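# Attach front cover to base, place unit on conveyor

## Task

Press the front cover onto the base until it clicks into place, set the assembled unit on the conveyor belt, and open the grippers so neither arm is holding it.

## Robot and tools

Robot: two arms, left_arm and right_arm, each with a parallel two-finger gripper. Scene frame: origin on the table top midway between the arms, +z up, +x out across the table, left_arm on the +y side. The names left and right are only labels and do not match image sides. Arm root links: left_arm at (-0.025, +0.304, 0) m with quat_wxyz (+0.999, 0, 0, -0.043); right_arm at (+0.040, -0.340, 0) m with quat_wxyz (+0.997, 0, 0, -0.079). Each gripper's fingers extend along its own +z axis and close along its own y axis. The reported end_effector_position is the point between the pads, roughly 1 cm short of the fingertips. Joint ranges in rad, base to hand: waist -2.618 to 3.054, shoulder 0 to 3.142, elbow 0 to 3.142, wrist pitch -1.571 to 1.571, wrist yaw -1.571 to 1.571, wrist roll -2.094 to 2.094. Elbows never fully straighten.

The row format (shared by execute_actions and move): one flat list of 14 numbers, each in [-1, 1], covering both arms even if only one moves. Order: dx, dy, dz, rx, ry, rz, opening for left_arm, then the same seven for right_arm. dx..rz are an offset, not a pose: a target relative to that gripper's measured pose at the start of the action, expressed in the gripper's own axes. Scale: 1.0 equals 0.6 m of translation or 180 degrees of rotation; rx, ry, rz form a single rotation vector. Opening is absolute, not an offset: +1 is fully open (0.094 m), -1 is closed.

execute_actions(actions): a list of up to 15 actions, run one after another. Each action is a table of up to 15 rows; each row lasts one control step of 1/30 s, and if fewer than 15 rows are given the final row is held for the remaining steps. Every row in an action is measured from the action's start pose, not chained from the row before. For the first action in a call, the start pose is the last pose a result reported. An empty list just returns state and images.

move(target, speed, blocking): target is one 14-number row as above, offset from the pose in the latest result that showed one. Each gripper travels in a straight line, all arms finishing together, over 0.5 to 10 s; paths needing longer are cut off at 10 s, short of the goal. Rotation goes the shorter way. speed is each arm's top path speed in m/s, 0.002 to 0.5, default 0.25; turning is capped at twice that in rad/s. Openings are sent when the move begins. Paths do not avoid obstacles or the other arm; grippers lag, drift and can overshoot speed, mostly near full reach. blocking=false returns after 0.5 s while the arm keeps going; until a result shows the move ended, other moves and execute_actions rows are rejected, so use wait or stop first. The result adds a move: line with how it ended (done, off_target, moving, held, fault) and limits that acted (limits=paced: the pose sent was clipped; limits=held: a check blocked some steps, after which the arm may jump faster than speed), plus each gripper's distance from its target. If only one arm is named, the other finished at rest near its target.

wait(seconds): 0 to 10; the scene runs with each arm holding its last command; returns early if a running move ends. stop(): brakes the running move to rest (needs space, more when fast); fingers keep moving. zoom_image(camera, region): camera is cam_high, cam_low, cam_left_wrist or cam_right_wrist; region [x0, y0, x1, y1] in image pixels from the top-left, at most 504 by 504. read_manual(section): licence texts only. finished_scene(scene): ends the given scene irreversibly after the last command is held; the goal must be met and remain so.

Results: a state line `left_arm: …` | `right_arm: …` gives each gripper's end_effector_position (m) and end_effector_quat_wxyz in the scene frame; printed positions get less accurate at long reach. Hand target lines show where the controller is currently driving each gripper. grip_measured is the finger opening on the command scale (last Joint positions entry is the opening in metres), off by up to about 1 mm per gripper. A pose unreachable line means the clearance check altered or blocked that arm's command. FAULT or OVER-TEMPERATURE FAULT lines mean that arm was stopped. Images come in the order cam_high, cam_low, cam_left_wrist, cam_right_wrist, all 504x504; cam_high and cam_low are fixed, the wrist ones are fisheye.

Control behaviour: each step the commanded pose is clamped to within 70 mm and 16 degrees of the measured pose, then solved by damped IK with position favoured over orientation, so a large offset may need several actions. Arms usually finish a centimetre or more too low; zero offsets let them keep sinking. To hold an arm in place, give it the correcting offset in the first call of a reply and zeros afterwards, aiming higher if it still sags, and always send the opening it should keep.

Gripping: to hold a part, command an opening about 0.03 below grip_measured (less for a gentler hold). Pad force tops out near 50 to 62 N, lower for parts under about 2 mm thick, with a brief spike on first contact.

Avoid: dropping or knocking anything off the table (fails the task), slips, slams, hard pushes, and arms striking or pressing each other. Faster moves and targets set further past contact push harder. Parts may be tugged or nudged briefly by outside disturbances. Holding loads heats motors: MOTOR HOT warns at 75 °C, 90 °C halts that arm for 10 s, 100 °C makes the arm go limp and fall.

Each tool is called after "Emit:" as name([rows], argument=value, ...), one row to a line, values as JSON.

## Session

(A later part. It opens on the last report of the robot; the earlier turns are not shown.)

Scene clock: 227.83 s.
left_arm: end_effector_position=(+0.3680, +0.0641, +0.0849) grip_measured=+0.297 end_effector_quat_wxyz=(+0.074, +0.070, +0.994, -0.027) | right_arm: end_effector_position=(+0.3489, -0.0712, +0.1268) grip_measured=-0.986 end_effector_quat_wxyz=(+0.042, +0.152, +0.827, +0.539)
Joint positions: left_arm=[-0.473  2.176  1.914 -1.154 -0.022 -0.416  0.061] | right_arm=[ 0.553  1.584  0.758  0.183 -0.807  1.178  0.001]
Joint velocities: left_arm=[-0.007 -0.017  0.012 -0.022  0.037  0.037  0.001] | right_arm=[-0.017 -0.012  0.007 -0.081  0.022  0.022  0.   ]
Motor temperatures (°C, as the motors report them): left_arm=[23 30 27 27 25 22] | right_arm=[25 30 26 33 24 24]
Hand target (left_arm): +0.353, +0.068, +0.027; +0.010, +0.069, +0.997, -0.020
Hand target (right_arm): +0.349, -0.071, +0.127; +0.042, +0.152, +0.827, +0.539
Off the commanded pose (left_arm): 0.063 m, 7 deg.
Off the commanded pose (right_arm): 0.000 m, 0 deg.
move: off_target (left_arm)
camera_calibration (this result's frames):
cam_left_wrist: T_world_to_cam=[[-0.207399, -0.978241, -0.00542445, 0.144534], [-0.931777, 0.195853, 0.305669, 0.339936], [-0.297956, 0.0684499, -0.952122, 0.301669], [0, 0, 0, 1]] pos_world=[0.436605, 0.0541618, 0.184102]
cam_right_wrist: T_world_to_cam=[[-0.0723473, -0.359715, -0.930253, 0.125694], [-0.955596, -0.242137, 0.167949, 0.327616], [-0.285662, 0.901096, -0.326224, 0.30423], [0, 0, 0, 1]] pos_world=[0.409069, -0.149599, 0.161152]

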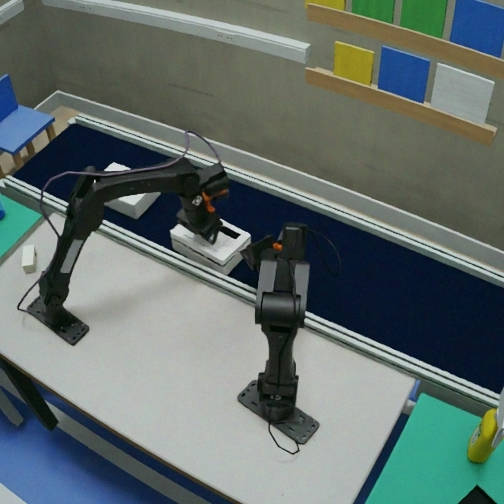

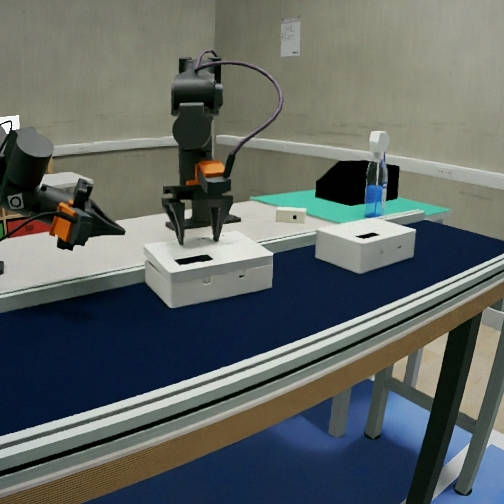

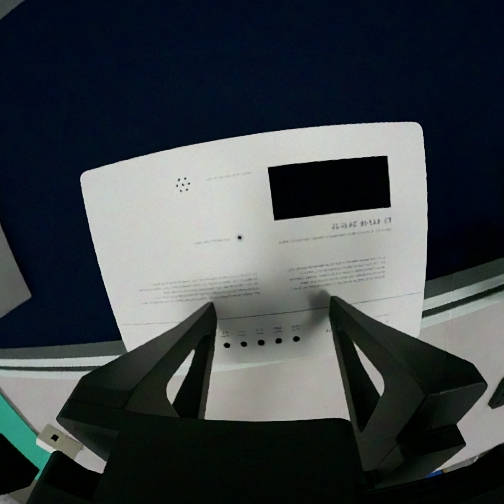

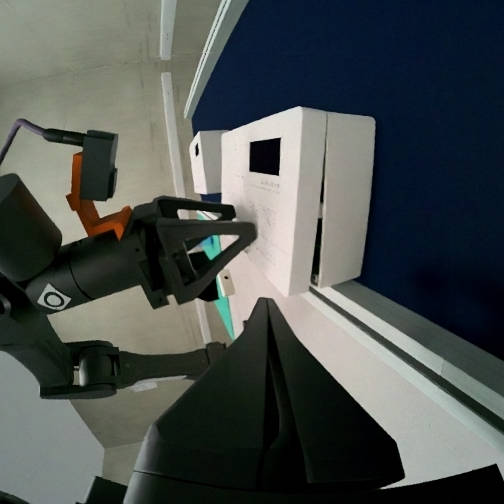

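Emit:
move(target=[0.05,0,-0.08,0,0,0,-1, 0,0.0,0,0,0,0,-1], speed=0.15)

Emit:
move(target=[0.12,0,0.1,0,-0.45,0,-1, 0,0.0,0,0,0,0,-1], speed=0.4)

Scene clock: 229.13 s.
left_arm: end_effector_position=(+0.3398, +0.0691, +0.1310) grip_measured=-0.997 end_effector_quat_wxyz=(+0.085, +0.070, +0.993, -0.032) | right_arm: end_effector_position=(+0.3489, -0.0712, +0.1268) grip_measured=-0.986 end_effector_quat_wxyz=(+0.042, +0.152, +0.827, +0.539)
Joint positions: left_arm=[-0.5    2.036  1.879 -1.234 -0.028 -0.441  0.   ] | right_arm=[ 0.553  1.584  0.758  0.183 -0.807  1.178  0.001]
Joint velocities: left_arm=[-0.002 -0.012 -0.002 -0.037  0.007  0.022  0.001] | right_arm=[ 0.007  0.007 -0.002 -0.007 -0.007 -0.007 -0.001]
Motor temperatures (°C, as the motors report them): left_arm=[23 30 27 27 25 22] | right_arm=[25 30 26 33 24 24]
Hand target (left_arm): +0.332, +0.070, +0.128; +0.073, +0.070, +0.995, -0.027
Hand target (right_arm): +0.349, -0.071, +0.127; +0.042, +0.152, +0.827, +0.539
Off the commanded pose (left_arm): 0.009 m, 1 deg.
Off the commanded pose (right_arm): 0.000 m, 0 deg.
move: done
camera_calibration (this result's frames):
cam_left_wrist: T_world_to_cam=[[-0.208578, -0.978004, 0.00160001, 0.143282], [-0.937924, 0.200493, 0.283022, 0.303384], [-0.277117, 0.0575315, -0.959112, 0.331417], [0, 0, 0, 1]] pos_world=[0.406278, 0.0602372, 0.231772]
cam_right_wrist: T_world_to_cam=[[-0.0723473, -0.359715, -0.930253, 0.125694], [-0.955596, -0.242137, 0.167949, 0.327616], [-0.285662, 0.901096, -0.326224, 0.30423], [0, 0, 0, 1]] pos_world=[0.409069, -0.149599, 0.161152]

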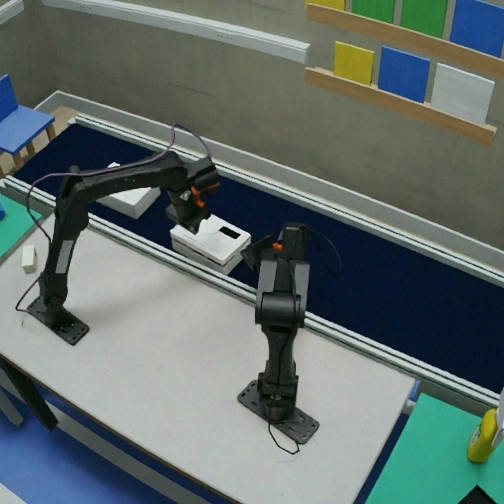

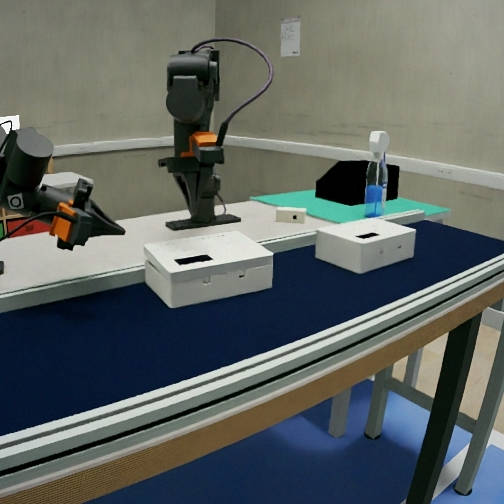

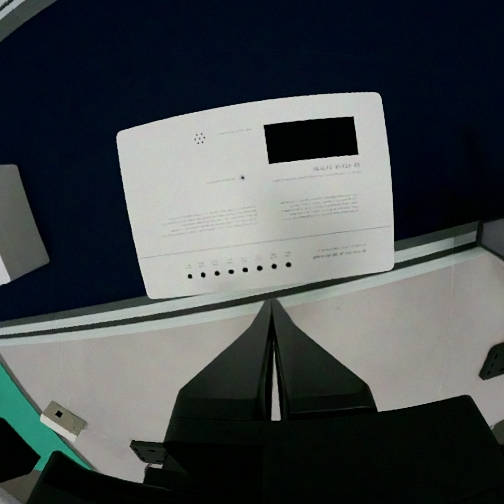

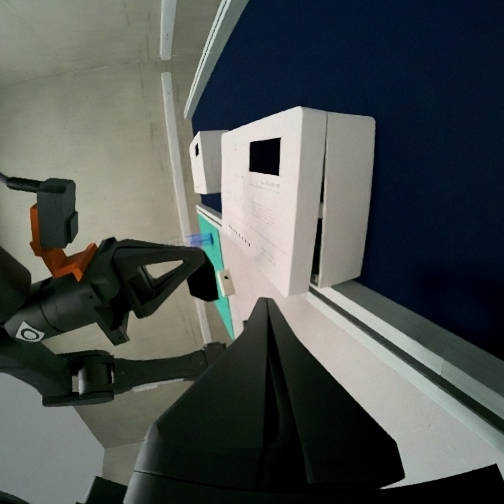

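Scene clock: 231.80 s.
left_arm: end_effector_position=(+0.2791, +0.0754, +0.0617) grip_measured=-0.997 end_effector_quat_wxyz=(+0.664, +0.030, +0.744, -0.062) | right_arm: end_effector_position=(+0.3489, -0.0712, +0.1268) grip_measured=-0.986 end_effector_quat_wxyz=(+0.042, +0.152, +0.827, +0.539)
Joint positions: left_arm=[-0.928  2.113  0.367  1.575 -0.872 -0.184  0.   ] | right_arm=[ 0.553  1.584  0.758  0.183 -0.807  1.178  0.001]
Joint velocities: left_arm=[-0.002 -0.012 -0.002  0.037  0.037  0.007 -0.001] | right_arm=[-0.002 -0.012 -0.012 -0.022 -0.081 -0.037  0.001]
Motor temperatures (°C, as the motors report them): left_arm=[23 30 27 28 25 22] | right_arm=[25 30 26 33 24 24]
Hand target (left_arm): +0.278, +0.077, +0.062; +0.666, +0.030, +0.743, -0.057
Hand target (right_arm): +0.349, -0.071, +0.127; +0.042, +0.152, +0.827, +0.539
Off the commanded pose (left_arm): 0.002 m, 7 deg.
Off the commanded pose (right_arm): 0.000 m, 0 deg.
joint sent to its limit (left arm) — the command would take joint 4 (wrist pitch) past its upper limit, so that joint was sent only as far as its limit.
move: off_target (left_arm); limits=paced
camera_calibration (this result's frames):
cam_left_wrist: T_world_to_cam=[[-0.0983338, -0.994866, -0.0239003, 0.108946], [-0.537506, 0.0733092, -0.840067, 0.231896], [0.837507, -0.0697604, -0.541955, -0.0795069], [0, 0, 0, 1]] pos_world=[0.201946, 0.0858404, 0.154323]
cam_right_wrist: T_world_to_cam=[[-0.0723473, -0.359715, -0.930253, 0.125694], [-0.955596, -0.242137, 0.167949, 0.327616], [-0.285662, 0.901096, -0.326224, 0.30423], [0, 0, 0, 1]] pos_world=[0.409069, -0.149599, 0.161152]

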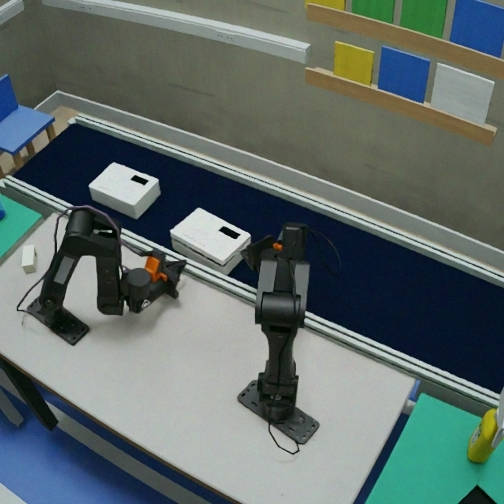

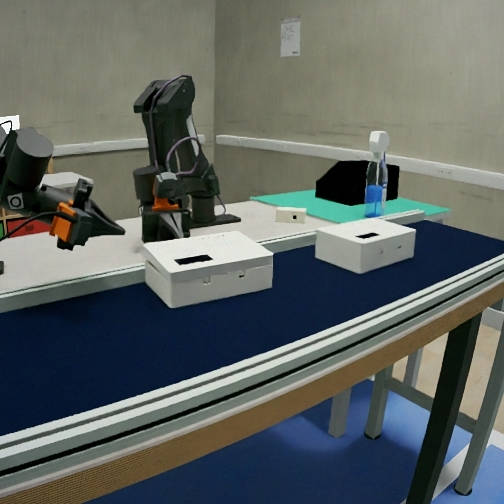

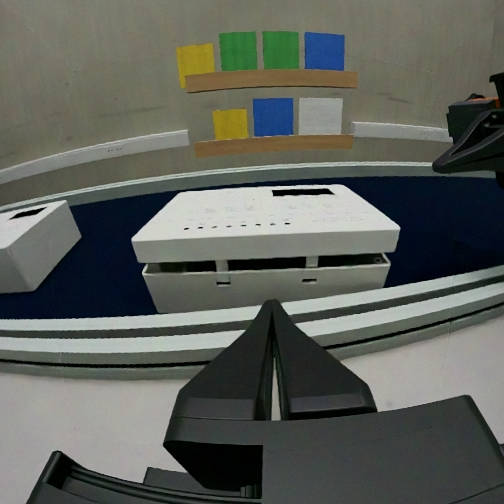

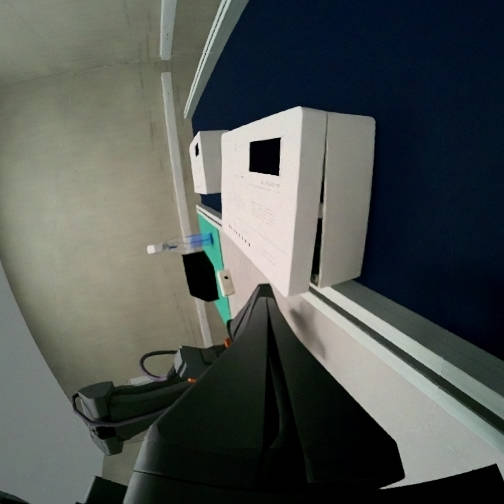

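Emit:
zoom_image(camera="cam_left_wrist", region=[125, 210, 405, 320])

Emit:
zoom_image(camera="cam_left_wrist", region=[190, 240, 340, 300])

Region (125, 210, 405, 320) of cam_left_wrist's 504x504 image, scaled by 1.800, with more detail than that image has; it fills the top 198 rows of this view, and the rest is white.

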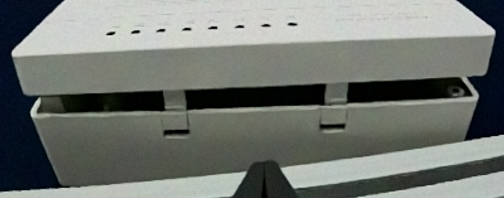

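Region (190, 240, 340, 300) of cam_left_wrist's 504x504 image, scaled by 3.360, with more detail than that image has; it fills the top 202 rows of this view, and the rest is white.

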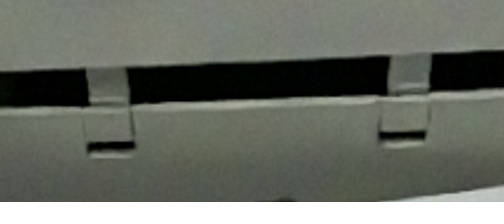

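Emit:
move(target=[-0.1,0,0.0,0,0.25,0,0.3, 0,0.0,0,0.2,0,0,-1], speed=0.4)

Scene clock: 235.27 s.
left_arm: end_effector_position=(+0.2827, +0.0749, +0.1155) grip_measured=+0.297 end_effector_quat_wxyz=(+0.328, +0.056, +0.942, -0.045) | right_arm: end_effector_position=(+0.3455, -0.0764, +0.1224) grip_measured=-0.986 end_effector_quat_wxyz=(-0.016, +0.164, +0.952, +0.259)
Joint positions: left_arm=[-0.724  1.518  1.001 -0.474 -0.368 -0.58   0.061] | right_arm=[ 0.69   1.764  1.386 -0.859 -0.413  0.944  0.001]
Joint velocities: left_arm=[-0.002  0.012 -0.012 -0.037 -0.081 -0.037  0.   ] | right_arm=[ 0.007  0.012  0.007 -0.007 -0.022 -0.051 -0.001]
Motor temperatures (°C, as the motors report them): left_arm=[23 30 27 28 25 22] | right_arm=[25 30 26 33 24 24]
Hand target (left_arm): +0.287, +0.076, +0.121; +0.327, +0.047, +0.943, -0.047
Hand target (right_arm): +0.348, -0.072, +0.127; -0.009, +0.153, +0.954, +0.257
Off the commanded pose (left_arm): 0.007 m, 0 deg.
Off the commanded pose (right_arm): 0.008 m, 1 deg.
move: done; limits=paced
camera_calibration (this result's frames):
cam_left_wrist: T_world_to_cam=[[-0.16716, -0.98558, -0.0262523, 0.129148], [-0.962997, 0.168924, -0.210004, 0.319478], [0.211411, -0.00982348, -0.977348, 0.169464], [0, 0, 0, 1]] pos_world=[0.293418, 0.0749831, 0.236107]
cam_right_wrist: T_world_to_cam=[[-0.196659, -0.815905, -0.543713, 0.0802195], [-0.876779, -0.101862, 0.469982, 0.270357], [-0.438845, 0.569142, -0.695336, 0.37921], [0, 0, 0, 1]] pos_world=[0.419233, -0.122834, 0.180232]

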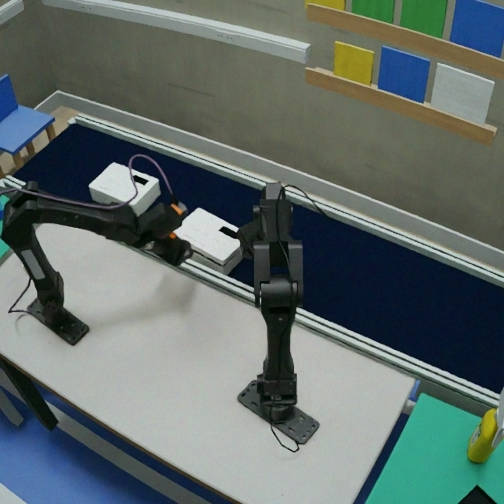

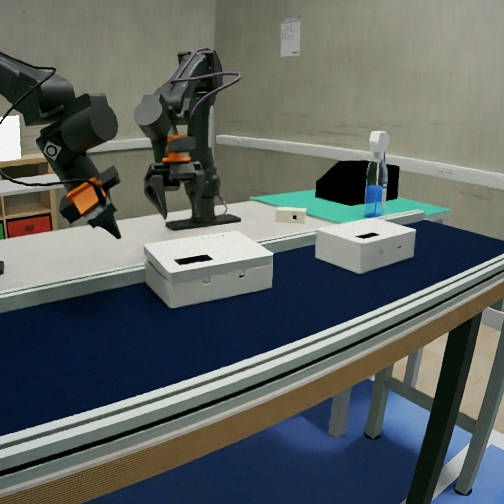

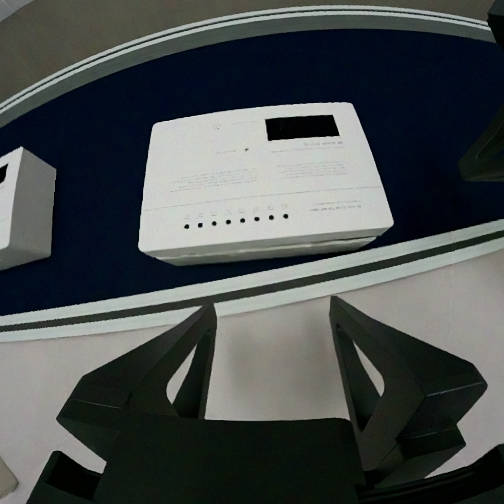

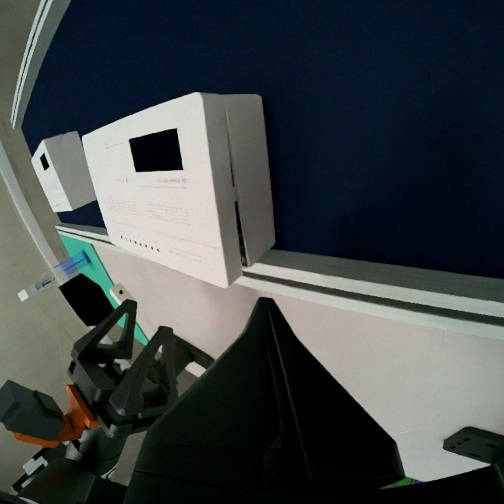

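Emit:
move(target=[-0.042,-0.002,0.047,0,0.1,0,0.3, 0,0.0,0,0,0,0,-1], speed=0.2)

Scene clock: 237.03 s.
left_arm: end_effector_position=(+0.3175, +0.0683, +0.1061) grip_measured=+0.297 end_effector_quat_wxyz=(+0.181, +0.059, +0.981, -0.036) | right_arm: end_effector_position=(+0.3454, -0.0765, +0.1223) grip_measured=-0.986 end_effector_quat_wxyz=(-0.016, +0.165, +0.952, +0.259)
Joint positions: left_arm=[-0.581  1.811  1.424 -0.841 -0.146 -0.521  0.061] | right_arm=[ 0.69   1.764  1.386 -0.859 -0.413  0.944  0.001]
Joint velocities: left_arm=[ 0.017  0.012  0.002  0.066 -0.022 -0.007  0.   ] | right_arm=[0.007 0.002 0.012 0.007 0.007 0.081 0.001]
Motor temperatures (°C, as the motors report them): left_arm=[23 29 27 28 25 22] | right_arm=[25 30 26 33 24 24]
Hand target (left_arm): +0.320, +0.069, +0.108; +0.178, +0.060, +0.982, -0.036
Hand target (right_arm): +0.345, -0.076, +0.122; -0.016, +0.164, +0.952, +0.259
Off the commanded pose (left_arm): 0.004 m, 1 deg.
Off the commanded pose (right_arm): 0.000 m, 0 deg.
move: done
camera_calibration (this result's frames):
cam_left_wrist: T_world_to_cam=[[-0.181843, -0.983244, -0.0128234, 0.131331], [-0.979277, 0.179897, 0.0930241, 0.324342], [-0.0891585, 0.0294735, -0.995581, 0.247469], [0, 0, 0, 1]] pos_world=[0.363566, 0.0634884, 0.217888]
cam_right_wrist: T_world_to_cam=[[-0.19684, -0.816155, -0.543273, 0.080098], [-0.876723, -0.101515, 0.470162, 0.270329], [-0.438875, 0.568847, -0.695559, 0.379224], [0, 0, 0, 1]] pos_world=[0.419202, -0.122905, 0.180189]

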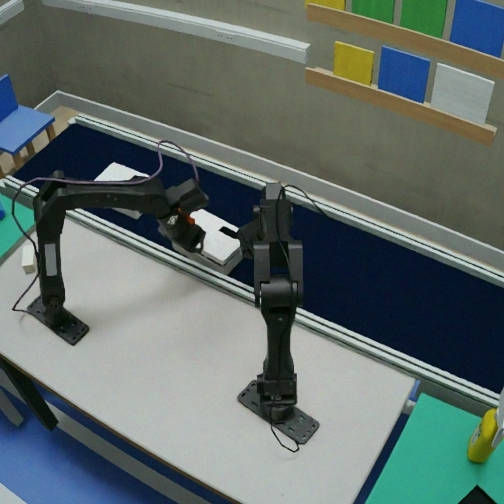

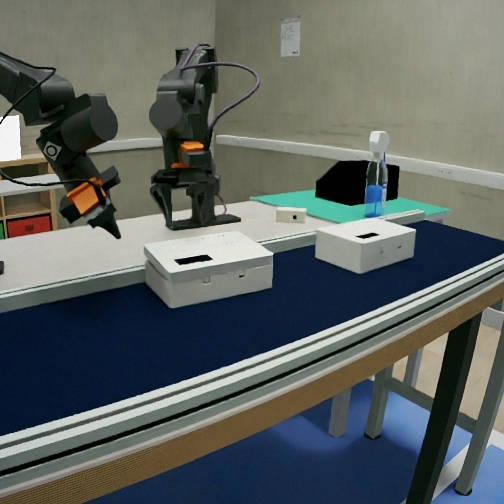

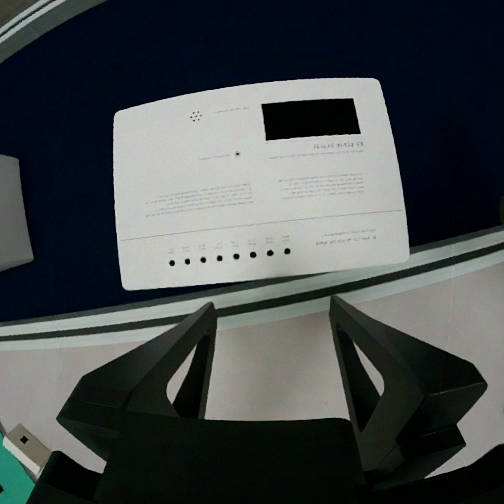

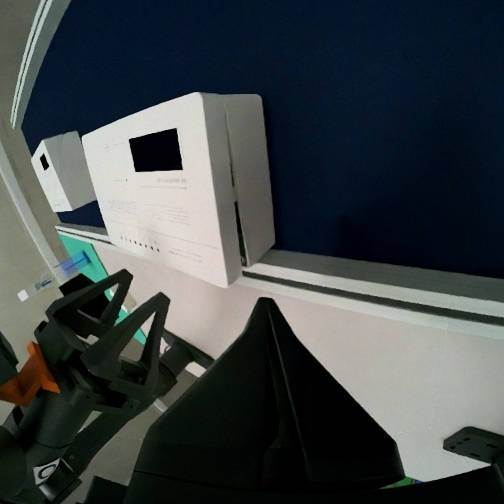

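Emit:
move(target=[-0.01,0,0.09,0,0,0,0.3, 0,0.0,0,0,0,0,-1], speed=0.04)

Emit:
zoom_image(camera="cam_low", region=[100, 190, 300, 320])

Scene clock: 238.93 s.
left_arm: end_effector_position=(+0.3415, +0.0595, +0.0792) grip_measured=+0.298 end_effector_quat_wxyz=(+0.197, +0.058, +0.978, -0.042) | right_arm: end_effector_position=(+0.3454, -0.0765, +0.1223) grip_measured=-0.986 end_effector_quat_wxyz=(-0.016, +0.165, +0.952, +0.259)
Joint positions: left_arm=[-0.564  1.894  1.41  -0.707 -0.146 -0.502  0.061] | right_arm=[ 0.69   1.764  1.386 -0.859 -0.413  0.944  0.001]
Joint velocities: left_arm=[-0.012 -0.002  0.012 -0.037 -0.022  0.066  0.001] | right_arm=[-0.002  0.002  0.007  0.007  0.037  0.007  0.001]
Motor temperatures (°C, as the motors report them): left_arm=[23 29 27 28 25 22] | right_arm=[25 30 26 33 24 24]
Hand target (left_arm): +0.341, +0.064, +0.058; +0.181, +0.059, +0.981, -0.036
Hand target (right_arm): +0.345, -0.076, +0.122; -0.016, +0.165, +0.952, +0.259
Off the commanded pose (left_arm): 0.021 m, 2 deg.
Off the commanded pose (right_arm): 0.000 m, 0 deg.
move: off_target (left_arm)
camera_calibration (this result's frames):
cam_left_wrist: T_world_to_cam=[[-0.181527, -0.983379, -0.00357889, 0.125886], [-0.981684, 0.180998, 0.0594657, 0.355369], [-0.0578296, 0.014308, -0.998224, 0.213478], [0, 0, 0, 1]] pos_world=[0.384058, 0.0564188, 0.192417]
cam_right_wrist: T_world_to_cam=[[-0.19684, -0.816155, -0.543273, 0.080098], [-0.876723, -0.101515, 0.470162, 0.270329], [-0.438875, 0.568847, -0.695559, 0.379224], [0, 0, 0, 1]] pos_world=[0.419202, -0.122905, 0.180189]

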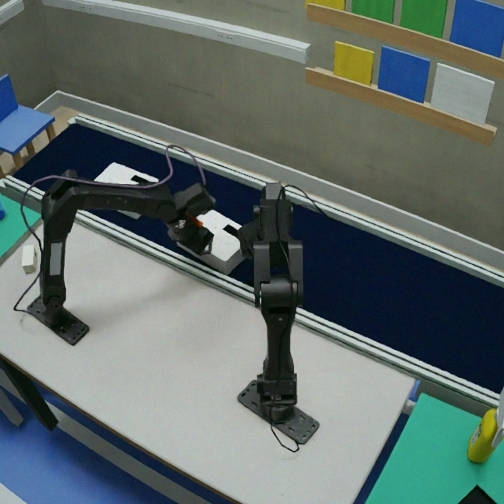

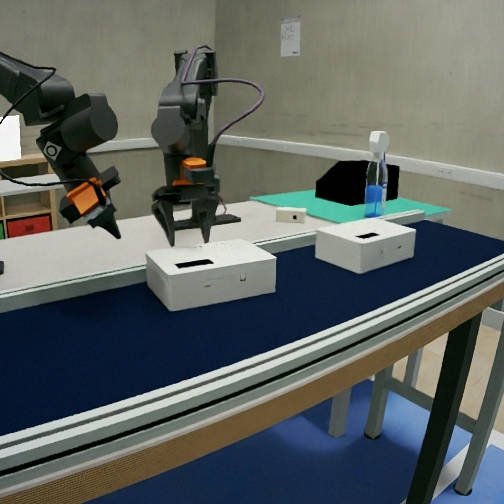

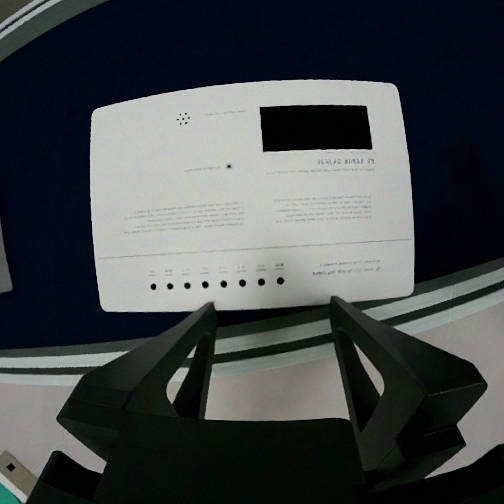

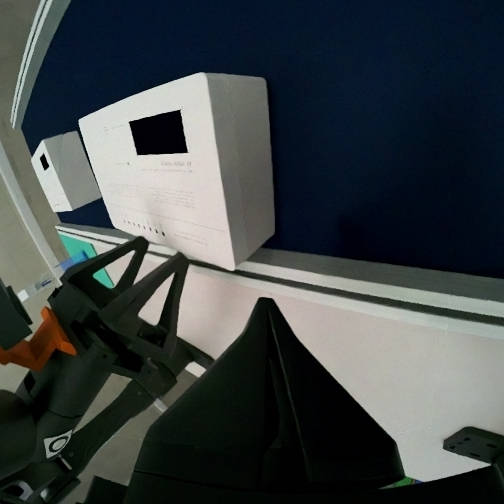

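Region (100, 190, 300, 320) of cam_low's 504x504 image, scaled by 2.520, with more detail than that image has; it fills the top 328 rows of this view, and the rest is white.

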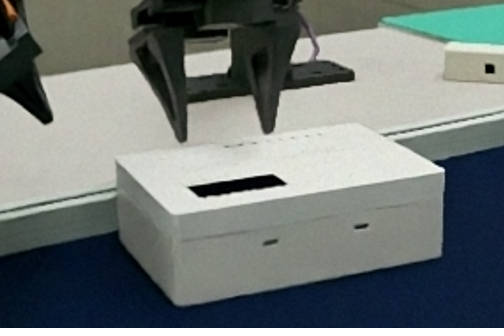

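Snapped. Retract and check.

Emit:
move(target=[0.05,0.1,-0.12,0,0,0,0.3, 0,0.0,-0.08,0,0,0,-1], speed=0.2)

Emit:
zoom_image(camera="cam_high", region=[150, 190, 270, 290])

Emit:
zoom_image(camera="cam_low", region=[100, 190, 300, 320])

Scene clock: 240.23 s.
left_arm: end_effector_position=(+0.3004, +0.1233, +0.1350) grip_measured=+0.298 end_effector_quat_wxyz=(+0.208, +0.056, +0.975, -0.045) | right_arm: end_effector_position=(+0.3395, -0.1008, +0.1501) grip_measured=-0.986 end_effector_quat_wxyz=(-0.024, +0.171, +0.954, +0.245)
Joint positions: left_arm=[-0.481  1.576  1.252 -0.833 -0.122 -0.426  0.061] | right_arm=[ 0.641  1.721  1.459 -1.027 -0.417  0.896  0.001]
Joint velocities: left_arm=[ 0.002 -0.017  0.012  0.022  0.051 -0.066 -0.   ] | right_arm=[ 0.007  0.002 -0.017 -0.022  0.007 -0.022 -0.001]
Motor temperatures (°C, as the motors report them): left_arm=[23 29 27 28 25 22] | right_arm=[25 30 27 32 24 24]
Hand target (left_arm): +0.295, +0.128, +0.132; +0.198, +0.058, +0.978, -0.042
Hand target (right_arm): +0.343, -0.101, +0.164; -0.015, +0.165, +0.952, +0.258
Off the commanded pose (left_arm): 0.010 m, 1 deg.
Off the commanded pose (right_arm): 0.014 m, 2 deg.
move: off_target (right_arm)
camera_calibration (this result's frames):
cam_left_wrist: T_world_to_cam=[[-0.178153, -0.984003, 0.000297597, 0.179877], [-0.983351, 0.178046, 0.0363308, 0.304161], [-0.0358025, 0.0061798, -0.99934, 0.260488], [0, 0, 0, 1]] pos_world=[0.340469, 0.121235, 0.249213]
cam_right_wrist: T_world_to_cam=[[-0.214465, -0.827767, -0.518466, 0.0751983], [-0.86587, -0.0845011, 0.493082, 0.24421], [-0.451967, 0.554673, -0.698615, 0.41321], [0, 0, 0, 1]] pos_world=[0.414339, -0.146314, 0.207247]

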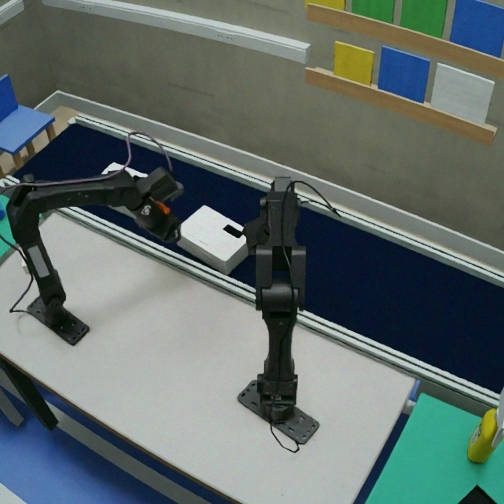

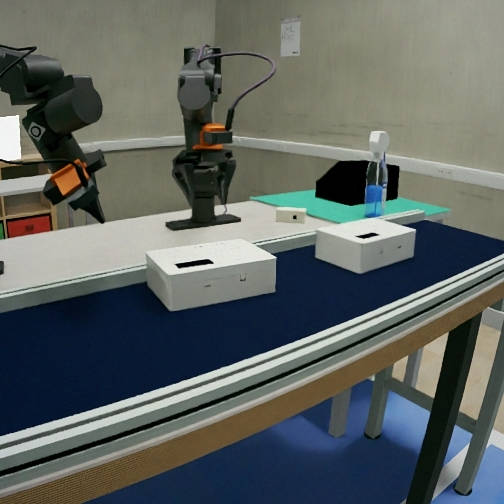

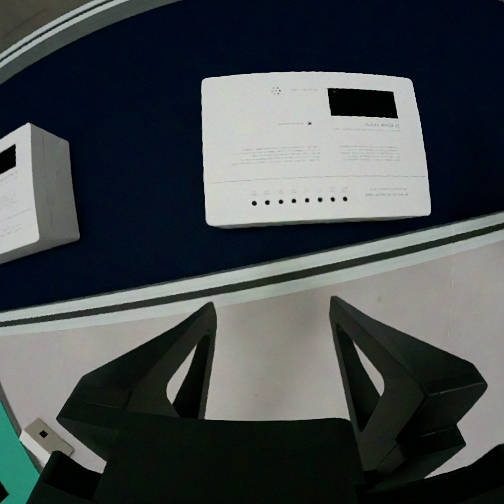

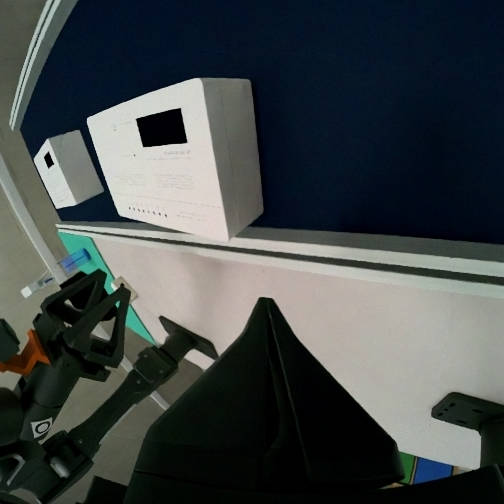

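Region (150, 190, 270, 290) of cam_high's 504x504 image, scaled by 4.200, with more detail than that image has.

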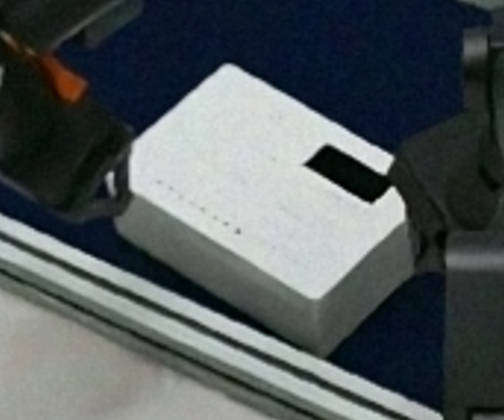

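Region (100, 190, 300, 320) of cam_low's 504x504 image, scaled by 2.520, with more detail than that image has; it fills the top 328 rows of this view, and the rest is white.

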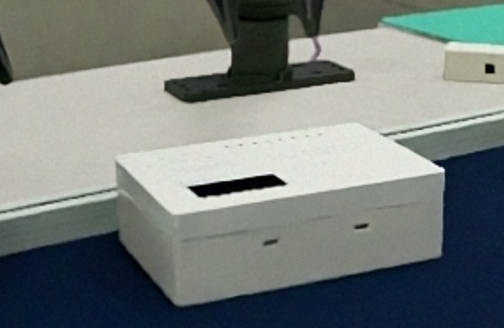

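Emit:
finished_scene(scene=1)

The scene is finished: the task was done.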